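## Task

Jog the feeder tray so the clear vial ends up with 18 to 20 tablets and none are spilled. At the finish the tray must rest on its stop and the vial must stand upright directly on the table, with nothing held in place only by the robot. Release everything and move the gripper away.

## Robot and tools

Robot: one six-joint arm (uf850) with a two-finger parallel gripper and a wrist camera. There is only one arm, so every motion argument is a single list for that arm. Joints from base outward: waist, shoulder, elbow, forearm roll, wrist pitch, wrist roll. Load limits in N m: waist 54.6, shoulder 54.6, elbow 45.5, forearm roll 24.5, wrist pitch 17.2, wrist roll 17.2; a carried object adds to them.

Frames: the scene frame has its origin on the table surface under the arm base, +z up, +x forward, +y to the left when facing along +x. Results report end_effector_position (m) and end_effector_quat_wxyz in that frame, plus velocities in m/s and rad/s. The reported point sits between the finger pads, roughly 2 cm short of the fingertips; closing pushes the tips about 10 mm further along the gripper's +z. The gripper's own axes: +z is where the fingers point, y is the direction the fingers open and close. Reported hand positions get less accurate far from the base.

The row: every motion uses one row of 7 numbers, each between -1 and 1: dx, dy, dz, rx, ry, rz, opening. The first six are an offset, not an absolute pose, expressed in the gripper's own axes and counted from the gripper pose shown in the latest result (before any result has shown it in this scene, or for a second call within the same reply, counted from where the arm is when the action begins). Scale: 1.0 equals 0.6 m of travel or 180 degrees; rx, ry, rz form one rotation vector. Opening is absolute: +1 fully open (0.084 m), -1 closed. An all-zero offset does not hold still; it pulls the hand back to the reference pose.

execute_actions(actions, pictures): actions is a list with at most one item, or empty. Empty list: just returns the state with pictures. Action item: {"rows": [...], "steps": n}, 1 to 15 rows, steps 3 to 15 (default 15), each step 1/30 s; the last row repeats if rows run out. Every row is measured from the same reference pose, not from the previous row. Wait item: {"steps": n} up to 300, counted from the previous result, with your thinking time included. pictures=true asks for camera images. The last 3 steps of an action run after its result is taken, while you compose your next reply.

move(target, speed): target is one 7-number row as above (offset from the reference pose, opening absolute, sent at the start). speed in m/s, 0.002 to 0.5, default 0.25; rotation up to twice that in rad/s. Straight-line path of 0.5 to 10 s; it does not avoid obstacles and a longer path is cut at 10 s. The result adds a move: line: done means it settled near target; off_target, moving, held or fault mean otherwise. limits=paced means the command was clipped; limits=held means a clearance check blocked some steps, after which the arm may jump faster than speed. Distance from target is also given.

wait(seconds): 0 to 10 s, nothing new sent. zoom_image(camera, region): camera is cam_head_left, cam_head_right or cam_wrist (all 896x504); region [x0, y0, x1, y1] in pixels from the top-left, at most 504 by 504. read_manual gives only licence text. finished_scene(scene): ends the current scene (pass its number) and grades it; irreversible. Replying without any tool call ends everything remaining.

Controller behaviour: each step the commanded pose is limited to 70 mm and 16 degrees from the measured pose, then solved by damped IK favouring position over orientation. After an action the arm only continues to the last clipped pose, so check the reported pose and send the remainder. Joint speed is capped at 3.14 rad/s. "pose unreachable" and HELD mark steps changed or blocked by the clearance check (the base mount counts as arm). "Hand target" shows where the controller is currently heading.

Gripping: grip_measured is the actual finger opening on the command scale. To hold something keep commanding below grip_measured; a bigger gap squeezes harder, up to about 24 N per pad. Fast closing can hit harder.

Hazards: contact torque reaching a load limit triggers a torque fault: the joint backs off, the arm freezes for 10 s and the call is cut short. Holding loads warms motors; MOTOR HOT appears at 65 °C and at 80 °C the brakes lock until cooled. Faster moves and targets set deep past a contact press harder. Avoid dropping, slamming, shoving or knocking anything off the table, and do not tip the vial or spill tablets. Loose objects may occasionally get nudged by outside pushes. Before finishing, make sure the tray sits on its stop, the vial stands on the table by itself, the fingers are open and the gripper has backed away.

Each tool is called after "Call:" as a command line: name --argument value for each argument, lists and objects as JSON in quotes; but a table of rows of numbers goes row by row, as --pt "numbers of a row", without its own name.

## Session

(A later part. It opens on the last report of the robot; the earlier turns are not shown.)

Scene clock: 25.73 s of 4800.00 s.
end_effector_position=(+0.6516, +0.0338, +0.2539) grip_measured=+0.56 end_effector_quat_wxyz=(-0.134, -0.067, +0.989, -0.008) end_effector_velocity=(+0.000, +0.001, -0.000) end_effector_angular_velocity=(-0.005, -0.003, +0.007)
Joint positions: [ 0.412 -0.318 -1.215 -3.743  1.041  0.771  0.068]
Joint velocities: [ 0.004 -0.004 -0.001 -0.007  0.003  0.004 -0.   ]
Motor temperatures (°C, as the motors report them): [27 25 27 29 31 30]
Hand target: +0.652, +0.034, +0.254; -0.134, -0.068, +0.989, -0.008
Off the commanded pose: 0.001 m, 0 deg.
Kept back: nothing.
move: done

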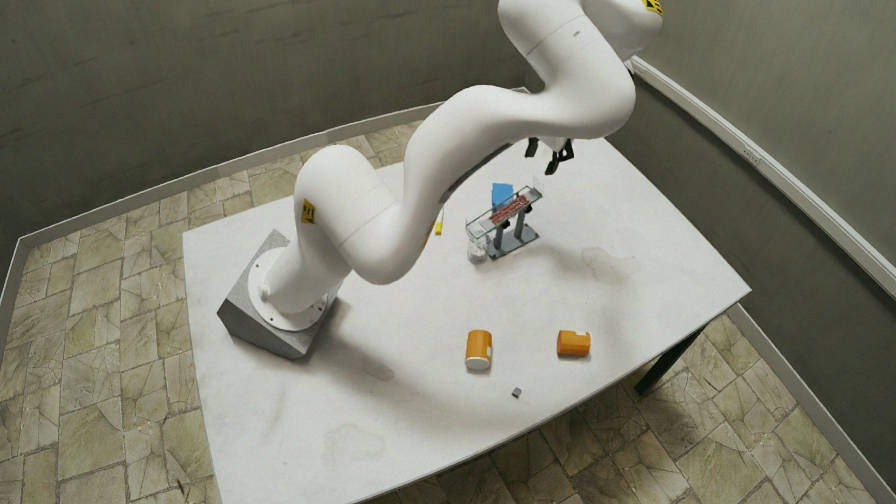

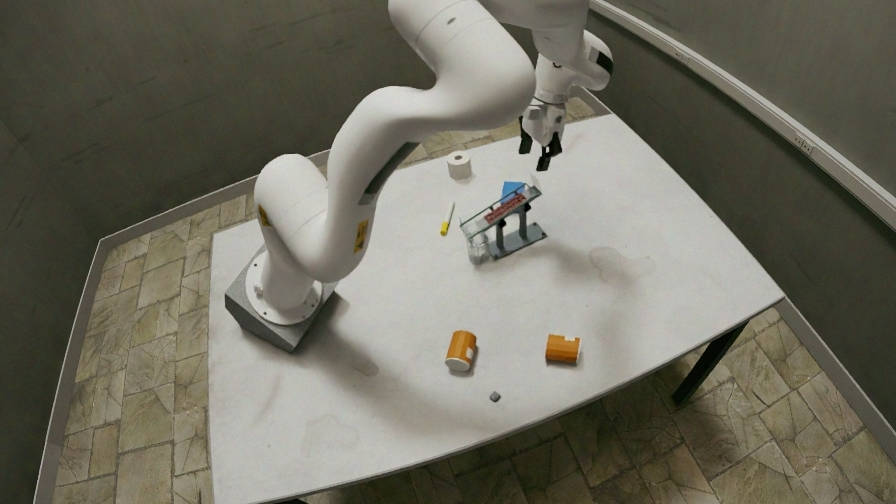

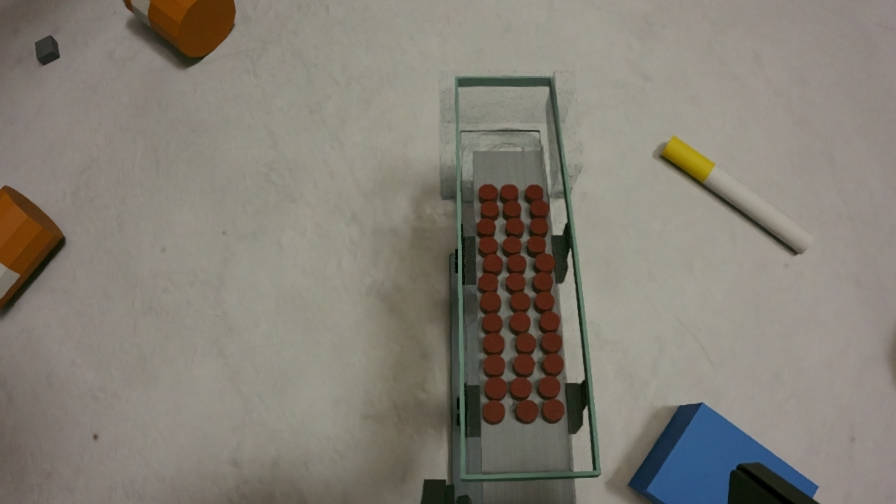

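Call:
move --target '[-0.031, -0.006, 0.0871, 0, 0, 0, 0.57]' --speed 0.15

Call:
zoom_image --camera "cam_head_right" --region '[490, 140, 590, 240]'

Call:
zoom_image --camera "cam_head_left" --region '[490, 140, 590, 240]'

Scene clock: 28.30 s of 4800.00 s.
end_effector_position=(+0.6560, +0.0311, +0.1988) grip_measured=+0.56 end_effector_quat_wxyz=(-0.134, -0.067, +0.989, -0.008) end_effector_velocity=(-0.000, +0.000, -0.002) end_effector_angular_velocity=(-0.001, +0.001, +0.001)
Joint positions: [ 0.349 -0.39  -1.213 -3.787  0.953  0.777  0.068]
Joint velocities: [-0.002 -0.003 -0.    -0.001 -0.002  0.    -0.   ]
Motor temperatures (°C, as the motors report them): [27 25 27 29 31 30]
Hand target: +0.656, +0.031, +0.199; -0.134, -0.067, +0.989, -0.008
Off the commanded pose: 0.000 m, 0 deg.
Kept back: nothing.
move: done

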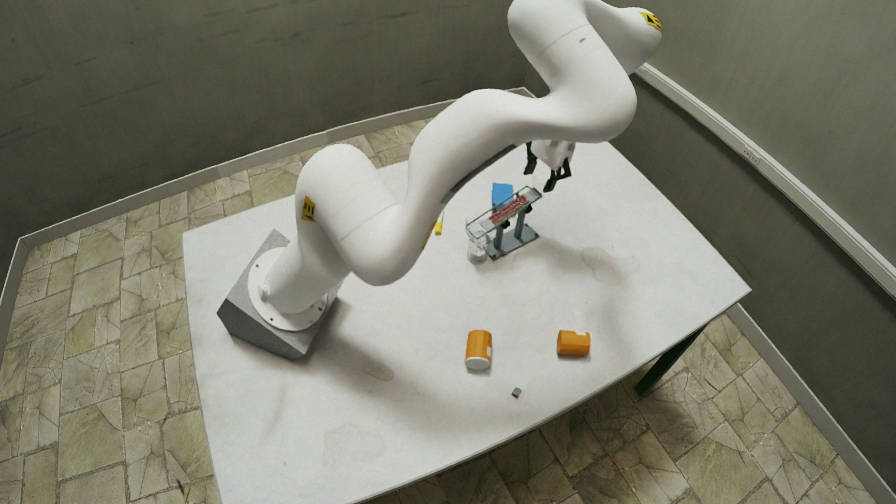

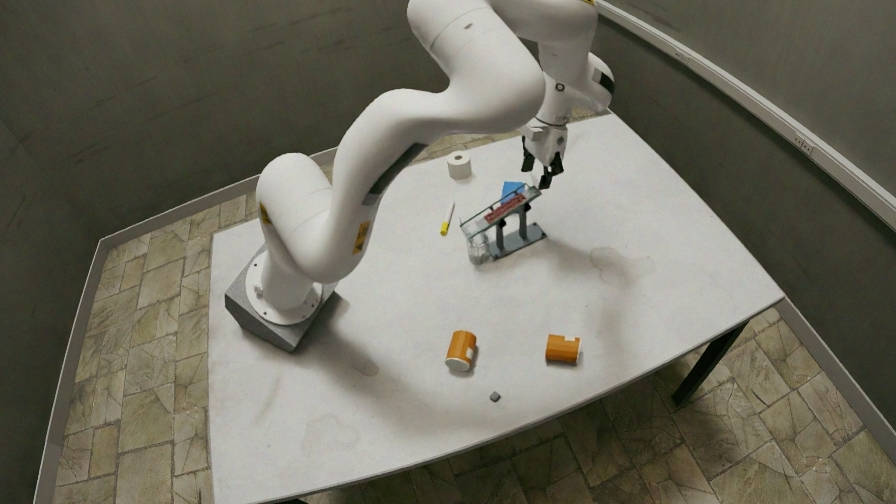

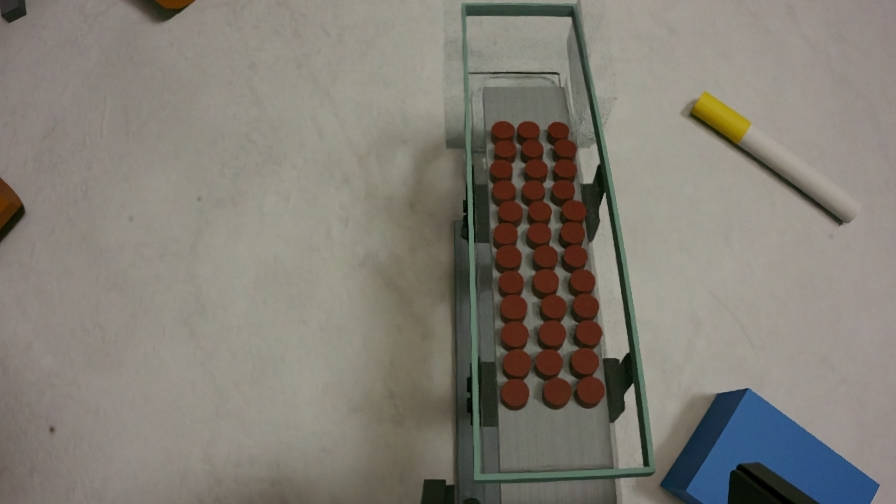

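Region (490, 140, 590, 240) of cam_head_right's 896x504 image, scaled by 5.040, with more detail than that image has.

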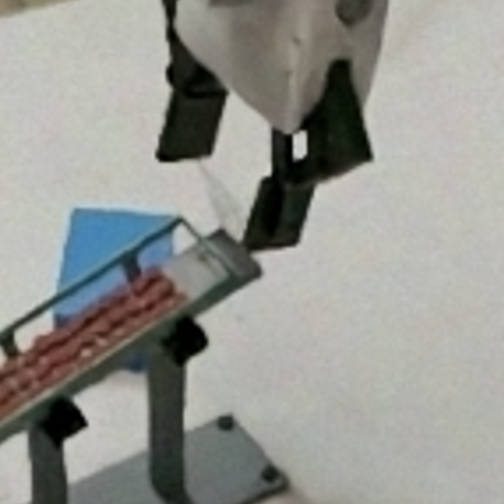

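Region (490, 140, 590, 240) of cam_head_left's 896x504 image, scaled by 5.040, with more detail than that image has.

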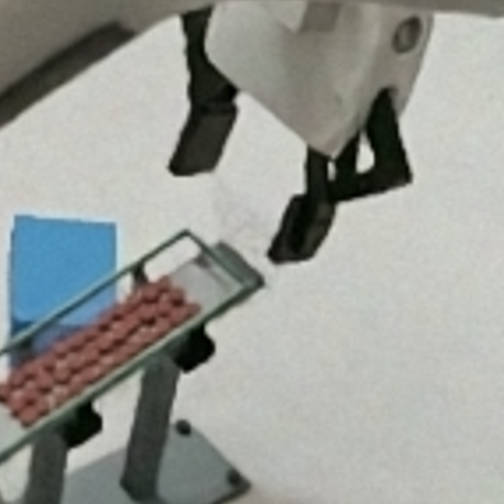

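Call:
zoom_image --camera "cam_wrist" --region '[410, 380, 830, 504]'

Call:
zoom_image --camera "cam_wrist" --region '[430, 0, 630, 170]'

Region (410, 380, 830, 504) of cam_wrist's 896x504 image, scaled by 1.200, with more detail than that image has; it fills the top 149 rows of this view, and the rest is white.

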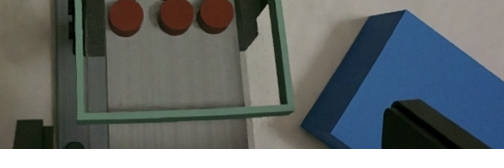

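Region (430, 0, 630, 170) of cam_wrist's 896x504 image, scaled by 2.520, with more detail than that image has; it fills the top 428 rows of this view, and the rest is white.

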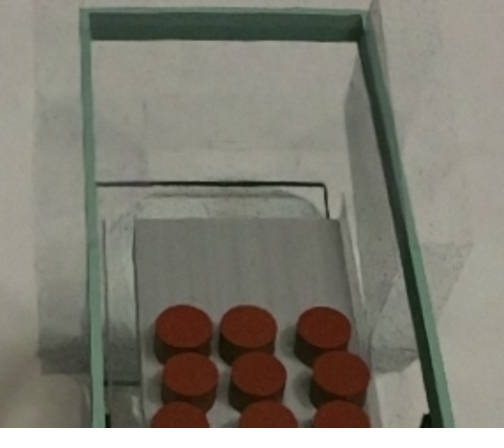

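Call:
execute_actions --actions '[{"rows": [[-0.001,-0.0015,0.0015,0.0002,0,-0.0006,0.5],[-0.0022,-0.0033,0.0035,0.0004,0,-0.0013,0.42],[-0.0034,-0.005,0.0055,0.0006,0,-0.002,0.35],[-0.0044,-0.0065,0.0071,0.0007,0,-0.0025,0.28],[-0.0044,-0.0065,0.0071,0.0007,0,-0.0025,0.22],[-0.0044,-0.0065,0.0071,0.0007,0,-0.0025,0.18],[-0.0044,-0.0065,0.0071,0.0007,0,-0.0025,0.15],[-0.0044,-0.0065,0.0071,0.0007,0,-0.0025,0.15]], "steps": 12}]' --pictures false

Call:
execute_actions --actions '[{"steps": 5}]' --pictures true

Call:
zoom_image --camera "cam_wrist" --region '[410, 380, 830, 504]'

Call:
zoom_image --camera "cam_head_left" --region '[500, 150, 580, 230]'

Scene clock: 29.93 s of 4800.00 s.
end_effector_position=(+0.6577, +0.0277, +0.1943) grip_measured=+0.17 end_effector_quat_wxyz=(-0.134, -0.071, +0.988, -0.008) end_effector_velocity=(+0.003, -0.004, -0.005) end_effector_angular_velocity=(+0.001, -0.002, +0.012)
Joint positions: [ 0.34  -0.394 -1.215 -3.792  0.949  0.766  0.052]
Joint velocities: [-0.012 -0.005 -0.004 -0.008 -0.006 -0.017 -0.022]
Motor temperatures (°C, as the motors report them): [27 25 27 29 31 30]
Steps of this call (steps 1 to 40: nothing new was sent; steps 41 to 49: the first 9 steps of this action). Readings (end_effector_position):
41: (+0.6559, +0.0310, +0.1985)
42: (+0.6560, +0.0309, +0.1984)
44: (+0.6566, +0.0300, +0.1973)
48: (+0.6576, +0.0279, +0.1945)
49: the state above

Scene clock: 30.10 s of 4800.00 s.
end_effector_position=(+0.6579, +0.0274, +0.1940) grip_measured=+0.14 end_effector_quat_wxyz=(-0.134, -0.071, +0.988, -0.008) end_effector_velocity=(+0.000, -0.000, -0.001) end_effector_angular_velocity=(-0.000, -0.001, +0.003)
Joint positions: [ 0.339 -0.395 -1.215 -3.793  0.948  0.765  0.05 ]
Joint velocities: [-0.001 -0.001 -0.    -0.003 -0.001 -0.002 -0.002]
Motor temperatures (°C, as the motors report them): [27 25 27 29 31 30]
Hand target: +0.658, +0.027, +0.194; -0.134, -0.071, +0.988, -0.008
Off the commanded pose: 0.000 m, 0 deg.
Kept back: nothing.
Steps of this call (steps 1 to 3: the last 3 steps of your previous action; steps 4 to 5: nothing new was sent). Readings (end_effector_position):
1: (+0.6578, +0.0276, +0.1942)
2: (+0.6578, +0.0275, +0.1941)
4: (+0.6579, +0.0275, +0.1940)
5: the state above

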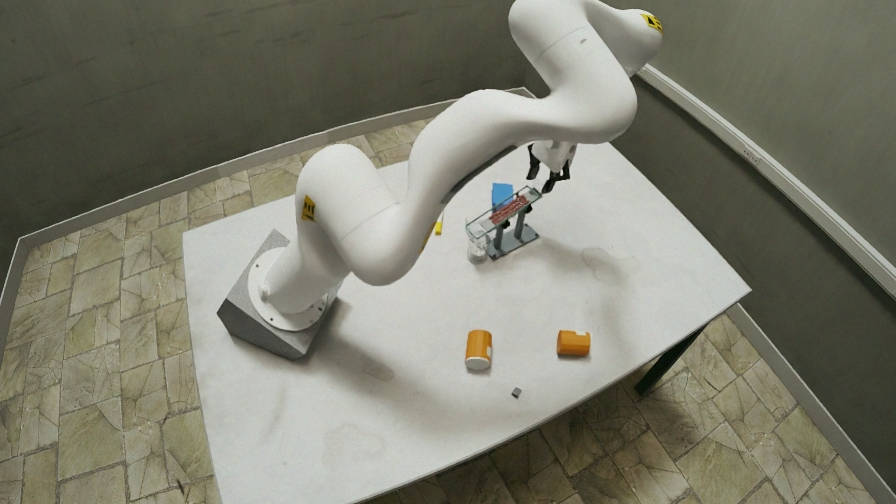

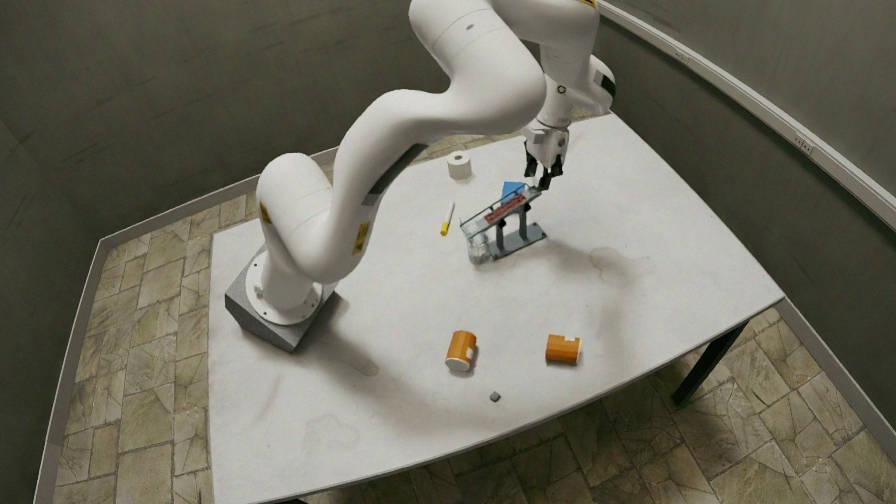

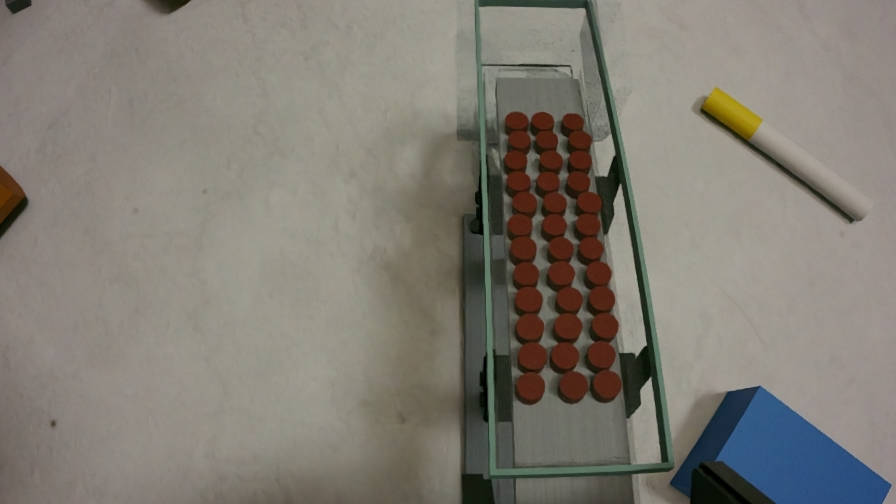

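Region (410, 380, 830, 504) of cam_wrist's 896x504 image, scaled by 1.200, with more detail than that image has; it fills the top 149 rows of this view, and the rest is white.

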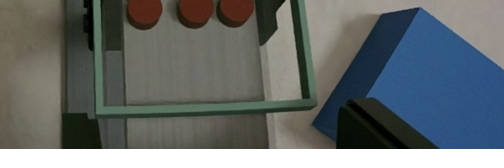

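Region (500, 150, 580, 230) of cam_head_left's 896x504 image, scaled by 6.300, with more detail than that image has.

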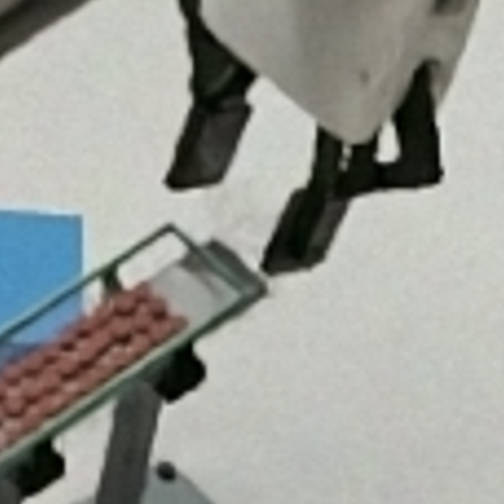

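Call:
execute_actions --actions '[{"rows": [[0,0,0,0,0,0,0.1],[0,0,0,0,0,0,0.06],[0,0,0,0,0,0,0.02],[0,0,0,0,0,0,-0.05],[0,0,0,0,0,0,-0.15],[0,0,0,0,0,0,-0.3]], "steps": 8}]' --pictures false

Call:
execute_actions --actions '[{"rows": [[0.0015,0,0.0009,0,0,0,-0.3],[0.0041,0,0.0025,0,0,0,-0.3],[0.0073,0,0.0044,0,0,0,-0.3],[0.0105,0,0.0063,0,0,0,-0.3],[0.0132,0,0.0079,0,0,0,-0.3],[0.0147,0,0.0088,0,0,0,-0.3]], "steps": 12}]' --pictures true

Call:
execute_actions --actions '[{"rows": [[0,0,0,0,0,0,0.25],[0,0,0,0,0,0,0.25],[-0.003,0,-0.0018,0,0,0,0.25],[-0.008,0,-0.0048,0,0,0,0.22],[-0.0125,0,-0.0075,0,0,0,0.2],[-0.014,0,-0.0084,0,0,0,0.2],[-0.014,0,-0.0084,0,0,0,0.2],[-0.014,0,-0.0084,0,0,0,0.16],[-0.014,0,-0.0084,0,0,0,0.12],[-0.014,0,-0.0084,0,0,0,0.1],[-0.014,0,-0.0084,0,0,0,0.06],[-0.014,0,-0.0084,0,0,0,-0.05],[-0.014,0,-0.0084,0,0,0,-0.2],[-0.014,0,-0.0084,0,0,0,-0.3]], "steps": 14}]' --pictures true

Scene clock: 31.60 s of 4800.00 s.
end_effector_position=(+0.6579, +0.0276, +0.1940) grip_measured=-0.01 end_effector_quat_wxyz=(-0.134, -0.071, +0.988, -0.008) end_effector_velocity=(+0.001, +0.015, +0.005) end_effector_angular_velocity=(+0.027, -0.013, -0.003)
Joint positions: [ 0.339 -0.395 -1.215 -3.792  0.948  0.765  0.044]
Joint velocities: [ 0.018 -0.001 -0.003  0.013 -0.019  0.003 -0.025]
Motor temperatures (°C, as the motors report them): [27 25 27 29 31 30]
Steps of this call (steps 1 to 40: nothing new was sent; steps 41 to 45: the first 5 steps of this action). Readings (end_effector_position):
41: (+0.6579, +0.0274, +0.1939)
42: (+0.6579, +0.0274, +0.1939)
44: (+0.6579, +0.0274, +0.1940)
45: the state above

Scene clock: 32.00 s of 4800.00 s.
end_effector_position=(+0.6537, +0.0272, +0.1932) grip_measured=-0.01 end_effector_quat_wxyz=(-0.130, -0.070, +0.989, -0.005) end_effector_velocity=(-0.006, -0.001, -0.001) end_effector_angular_velocity=(+0.020, -0.036, -0.018)
Joint positions: [ 0.34  -0.382 -1.193 -3.801  0.93   0.777  0.044]
Joint velocities: [-0.001  0.034  0.053 -0.026 -0.056  0.038  0.   ]
Motor temperatures (°C, as the motors report them): [27 25 27 29 31 30]
Off your previous action's commanded pose: 0.000 m, 0 deg at its last step (step 3 of this call).
Steps of this call (steps 1 to 3: the last 3 steps of your previous action; steps 4 to 12: the first 9 steps of this action, its rows measured from where the robot was after step 3). Readings (end_effector_position):
3: (+0.6579, +0.0278, +0.1941)
4: (+0.6579, +0.0278, +0.1941)
5: (+0.6578, +0.0278, +0.1940)
7: (+0.6566, +0.0276, +0.1937)
11: (+0.6539, +0.0272, +0.1932)
12: the state above

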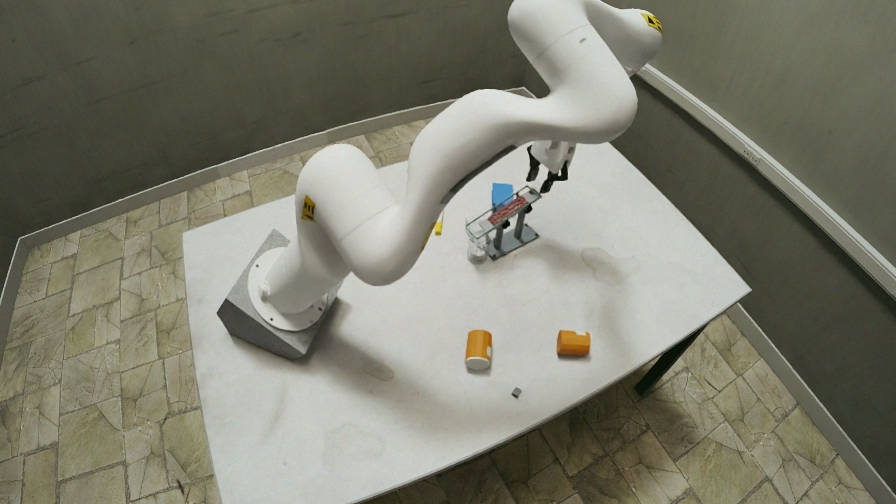

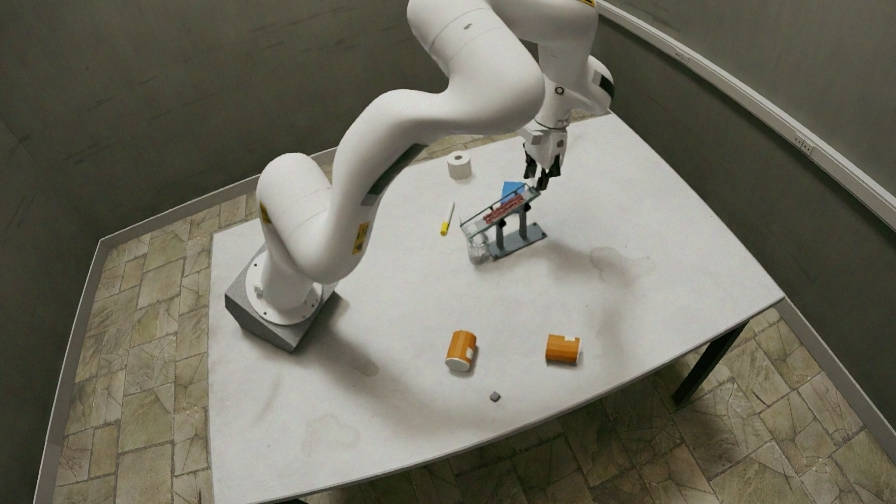

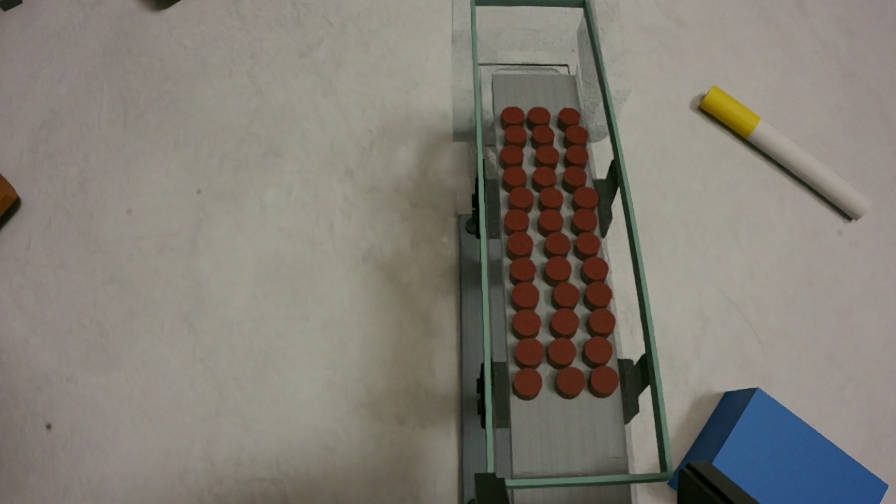

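Scene clock: 32.47 s of 4800.00 s.
end_effector_position=(+0.6596, +0.0278, +0.1950) grip_measured=+0.11 end_effector_quat_wxyz=(-0.131, -0.070, +0.989, -0.007) end_effector_velocity=(+0.018, +0.004, +0.005) end_effector_angular_velocity=(+0.014, -0.018, -0.006)
Joint positions: [ 0.34  -0.393 -1.216 -3.794  0.944  0.767  0.049]
Joint velocities: [ 0.    -0.014 -0.047  0.009  0.003 -0.018 -0.037]
Motor temperatures (°C, as the motors report them): [27 25 27 29 31 30]
Off your previous action's commanded pose: 0.004 m, 1 deg at its last step (step 3 of this call).
Steps of this call (steps 1 to 3: the last 3 steps of your previous action; steps 4 to 14: the first 11 steps of this action, its rows measured from where the robot was after step 3). Readings (end_effector_position):
3: (+0.6522, +0.0270, +0.1928)
4: (+0.6518, +0.0269, +0.1927)
5: (+0.6520, +0.0269, +0.1928)
7: (+0.6491, +0.0261, +0.1916)
11: (+0.6561, +0.0271, +0.1938)
14: the state above

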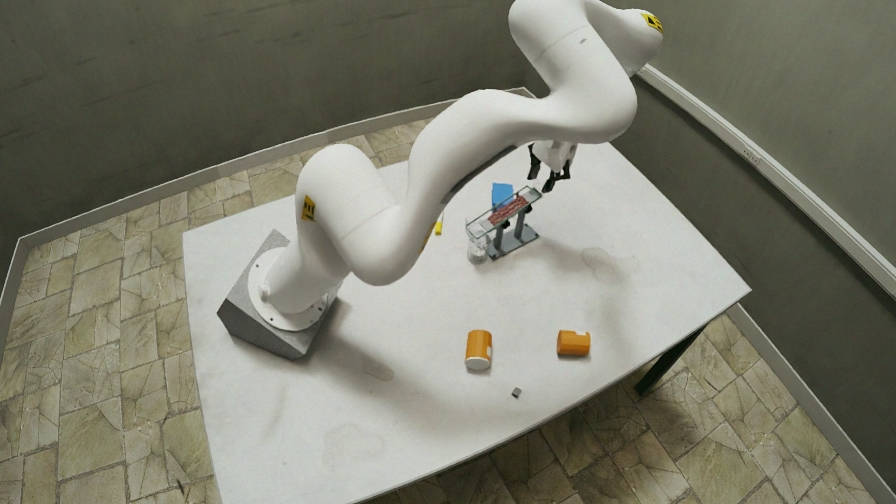

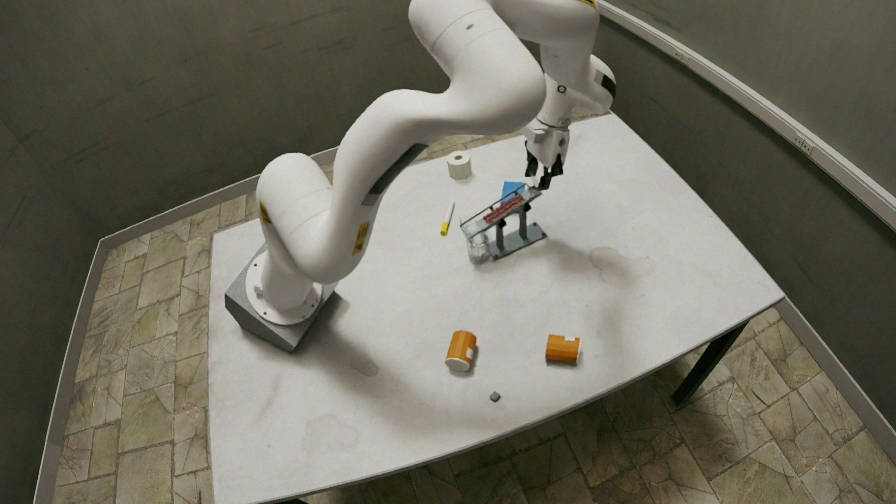

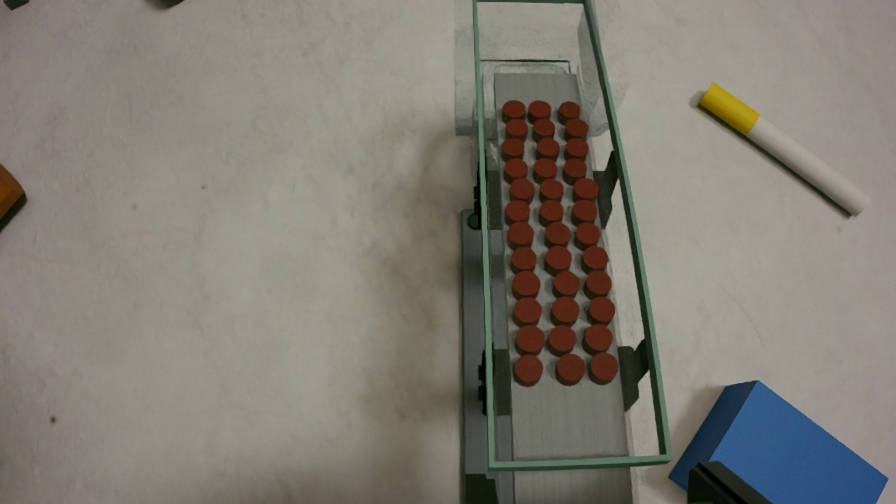

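Call:
execute_actions --actions '[{"steps": 3}]' --pictures false

Scene clock: 34.20 s of 4800.00 s.
end_effector_position=(+0.6613, +0.0282, +0.1954) grip_measured=-0.01 end_effector_quat_wxyz=(-0.130, -0.070, +0.989, -0.006) end_effector_velocity=(+0.000, +0.000, -0.000) end_effector_angular_velocity=(-0.000, -0.000, -0.000)
Joint positions: [ 0.34  -0.394 -1.22  -3.793  0.944  0.765  0.044]
Joint velocities: [ 0. -0. -0.  0. -0.  0. -0.]
Motor temperatures (°C, as the motors report them): [27 25 27 29 31 30]
Hand target: +0.662, +0.028, +0.196; -0.130, -0.070, +0.989, -0.006
Off the commanded pose: 0.000 m, 0 deg.
Kept back: nothing.
Steps of this call (steps 1 to 3: the last 3 steps of your previous action; steps 4 to 52: nothing new was sent). Readings (end_effector_position):
1: (+0.6601, +0.0279, +0.1951)
2: (+0.6605, +0.0280, +0.1952)
4: (+0.6606, +0.0282, +0.1953)
8: (+0.6607, +0.0282, +0.1953)
52: the state above

Call:
execute_actions --actions '[{"rows": [[0.002,0,0.0011,0,0.0005,0,-0.5],[0.0055,0,0.0031,0,0.001,0,-0.5],[0.0095,0,0.0054,0,0.0015,0,-0.5],[0.0135,0,0.0076,0,0.002,0,-0.5],[0.0175,0,0.0099,0,0.0026,0,-0.5],[0.021,0,0.0118,0,0.0026,0,-0.5],[0.0232,0,0.0131,0,0.0026,0,-0.5]], "steps": 13}]' --pictures true

Call:
execute_actions --actions '[{"rows": [[0.004,0,0.0023,0,0.002,0,0.25],[0,0,0,0,0.003,0,0.25],[-0.005,0,-0.0028,0,0.004,0,0.25],[-0.01,0,-0.0056,0,0.0045,0,0.22],[-0.0135,0,-0.0076,0,0.0045,0,0.2],[-0.0135,0,-0.0076,0,0.0045,0,0.2],[-0.0135,0,-0.0076,0,0.0045,0,0.2],[-0.0135,0,-0.0076,0,0.0045,0,0.16],[-0.0135,0,-0.0076,0,0.0045,0,0.12],[-0.0135,0,-0.0076,0,0.0045,0,0.1],[-0.0135,0,-0.0076,0,0.0045,0,0.06],[-0.0135,0,-0.0076,0,0.0045,0,-0.05],[-0.0135,0,-0.0076,0,0.0045,0,-0.2],[-0.0135,0,-0.0076,0,0.0045,0,-0.4]], "steps": 14}]' --pictures false

Call:
execute_actions --actions '[{"steps": 5}]' --pictures true

Scene clock: 35.47 s of 4800.00 s.
end_effector_position=(+0.6548, +0.0274, +0.1943) grip_measured=-0.01 end_effector_quat_wxyz=(-0.126, -0.068, +0.990, -0.002) end_effector_velocity=(-0.041, -0.005, -0.008) end_effector_angular_velocity=(-0.015, +0.035, +0.008)
Joint positions: [ 0.339 -0.377 -1.19  -3.8    0.922  0.778  0.044]
Joint velocities: [ 0.005  0.038  0.105 -0.008 -0.016  0.036  0.   ]
Motor temperatures (°C, as the motors report them): [27 25 27 29 31 30]
Steps of this call (steps 1 to 28: nothing new was sent; steps 29 to 38: the first 10 steps of this action). Readings (end_effector_position):
29: (+0.6614, +0.0282, +0.1955)
30: (+0.6613, +0.0282, +0.1954)
32: (+0.6606, +0.0281, +0.1954)
36: (+0.6564, +0.0276, +0.1945)
38: the state above

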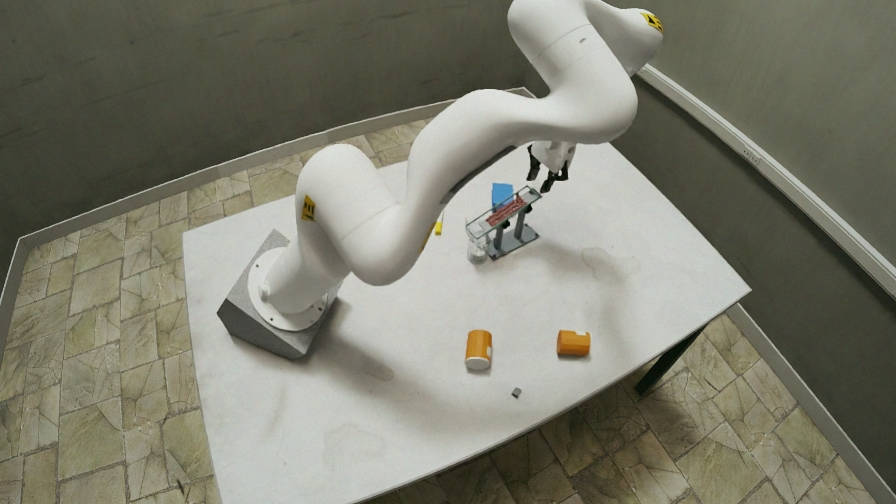

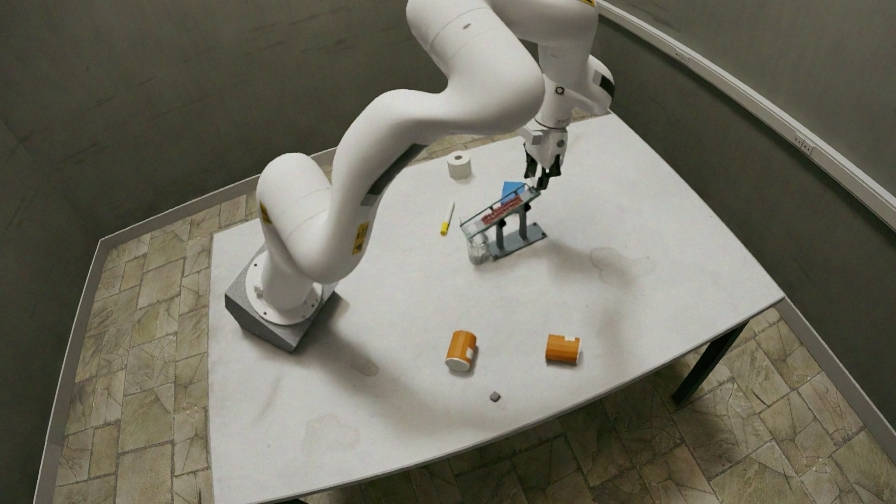

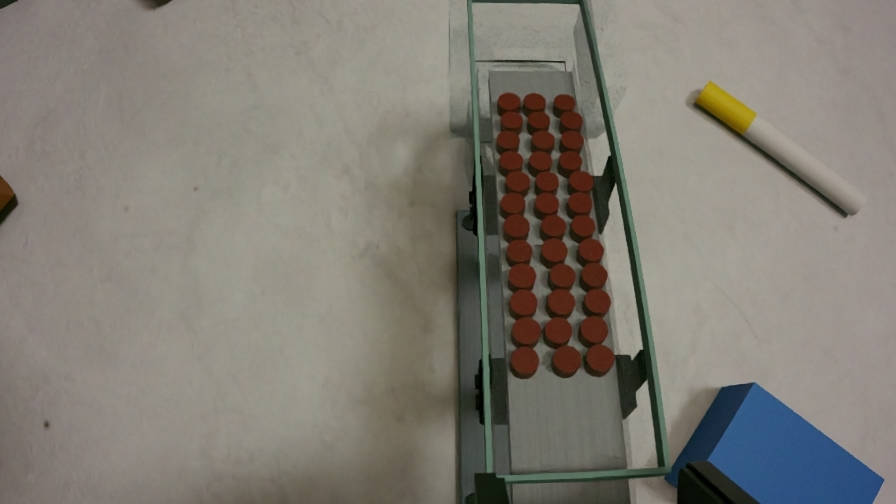

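Scene clock: 35.93 s of 4800.00 s.
end_effector_position=(+0.6579, +0.0276, +0.1951) grip_measured=+0.11 end_effector_quat_wxyz=(-0.138, -0.069, +0.988, -0.005) end_effector_velocity=(+0.018, +0.003, +0.005) end_effector_angular_velocity=(+0.012, -0.014, -0.005)
Joint positions: [ 0.337 -0.394 -1.219 -3.779  0.95   0.757  0.049]
Joint velocities: [-0.001 -0.014 -0.047  0.011  0.007 -0.021 -0.036]
Motor temperatures (°C, as the motors report them): [27 25 27 29 31 30]
Off your previous action's commanded pose: 0.005 m, 1 deg at its last step (step 3 of this call).
Steps of this call (steps 1 to 3: the last 3 steps of your previous action; steps 4 to 14: the first 11 steps of this action, its rows measured from where the robot was after step 3). Readings (end_effector_position):
3: (+0.6510, +0.0269, +0.1933)
4: (+0.6503, +0.0268, +0.1932)
5: (+0.6501, +0.0267, +0.1931)
7: (+0.6484, +0.0262, +0.1925)
11: (+0.6546, +0.0271, +0.1941)
14: the state above

Scene clock: 36.10 s of 4800.00 s.
end_effector_position=(+0.6589, +0.0279, +0.1954) grip_measured=-0.01 end_effector_quat_wxyz=(-0.137, -0.069, +0.988, -0.004) end_effector_velocity=(+0.001, -0.000, +0.000) end_effector_angular_velocity=(-0.001, -0.000, +0.001)
Joint positions: [ 0.337 -0.395 -1.222 -3.778  0.951  0.756  0.044]
Joint velocities: [-0.    -0.002 -0.004 -0.     0.002 -0.002  0.   ]
Motor temperatures (°C, as the motors report them): [27 25 27 29 31 30]
Hand target: +0.660, +0.028, +0.196; -0.136, -0.069, +0.988, -0.004
Off the commanded pose: 0.001 m, 0 deg.
Kept back: nothing.
Steps of this call (steps 1 to 3: the last 3 steps of your previous action; steps 4 to 5: nothing new was sent). Readings (end_effector_position):
1: (+0.6584, +0.0277, +0.1953)
2: (+0.6588, +0.0278, +0.1953)
4: (+0.6589, +0.0279, +0.1954)
5: the state above

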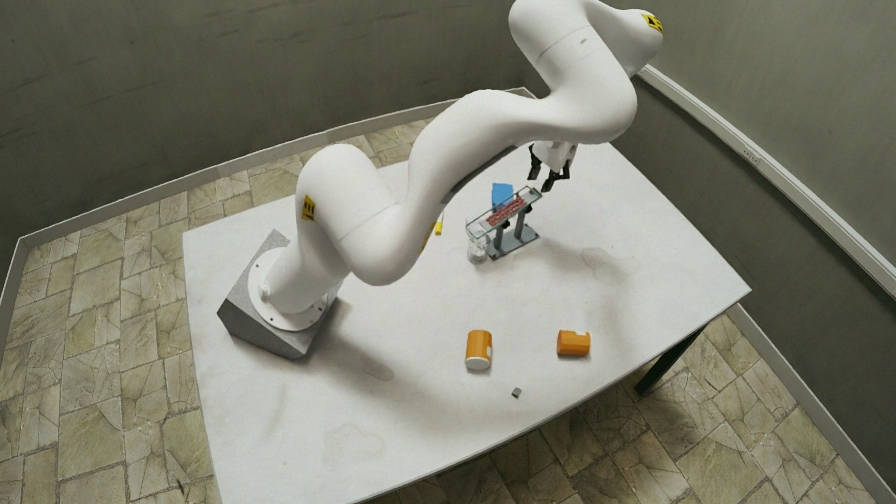

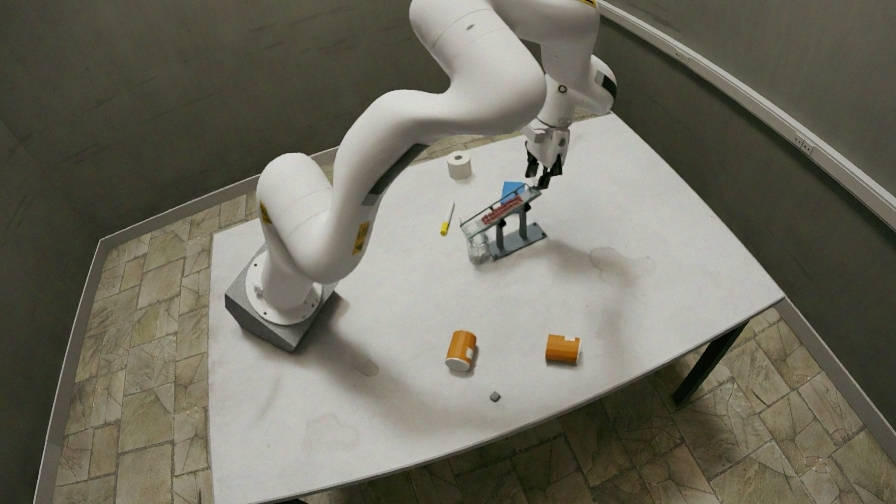

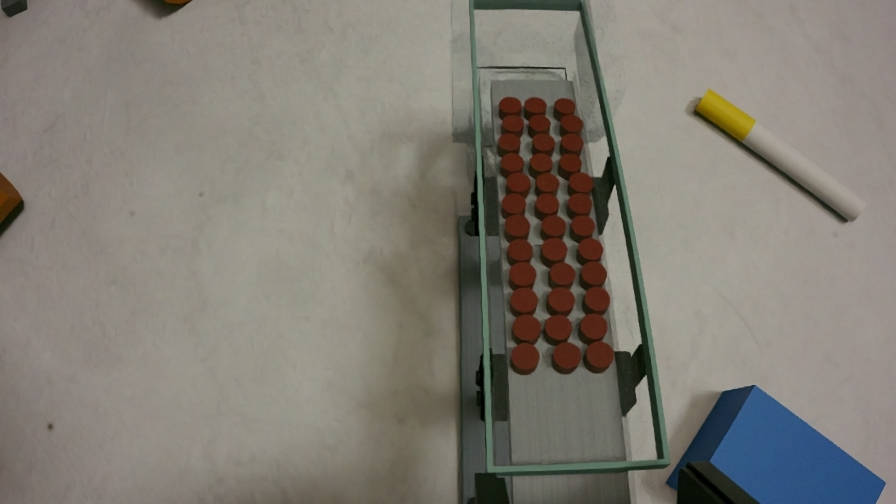

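Call:
zoom_image --camera "cam_wrist" --region '[440, 0, 640, 200]'

Call:
zoom_image --camera "cam_wrist" --region '[440, 304, 740, 504]'

Region (440, 0, 640, 200) of cam_wrist's 896x504 image, scaled by 2.520, with more detail than that image has.

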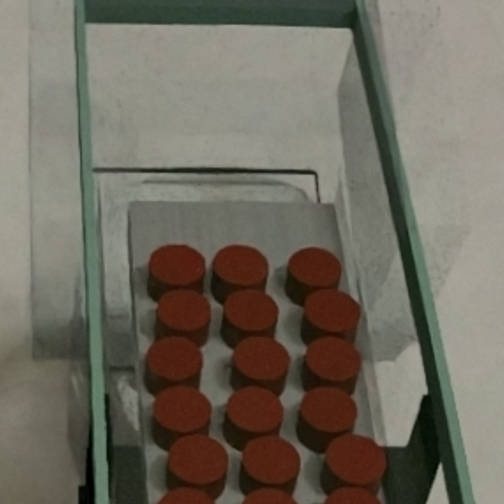

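Region (440, 304, 740, 504) of cam_wrist's 896x504 image, scaled by 1.680, with more detail than that image has.

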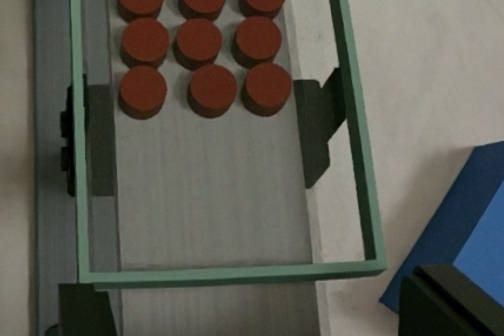

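Call:
zoom_image --camera "cam_head_right" --region '[505, 155, 575, 225]'

Call:
zoom_image --camera "cam_head_left" --region '[510, 155, 580, 225]'

Region (505, 155, 575, 225) of cam_head_right's 896x504 image, scaled by 7.200, with more detail than that image has.

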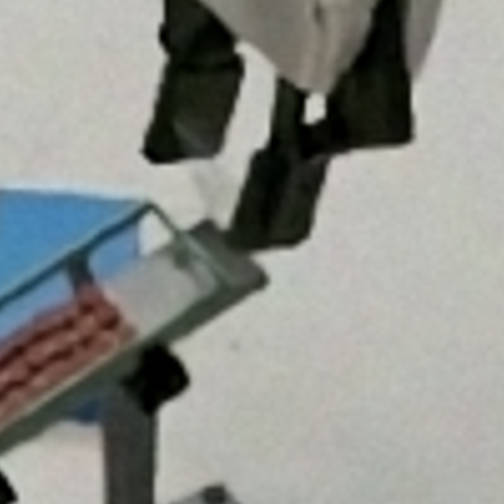

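Region (510, 155, 580, 225) of cam_head_left's 896x504 image, scaled by 7.200, with more detail than that image has.

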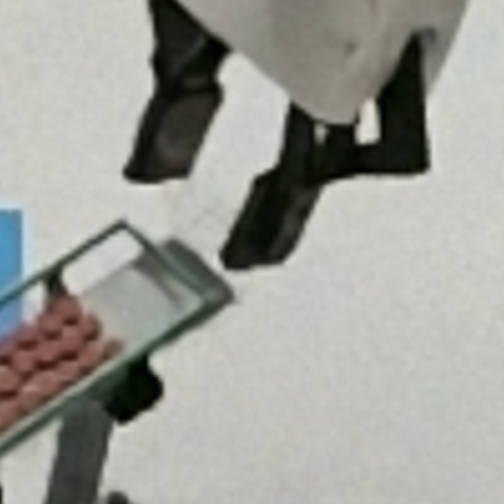

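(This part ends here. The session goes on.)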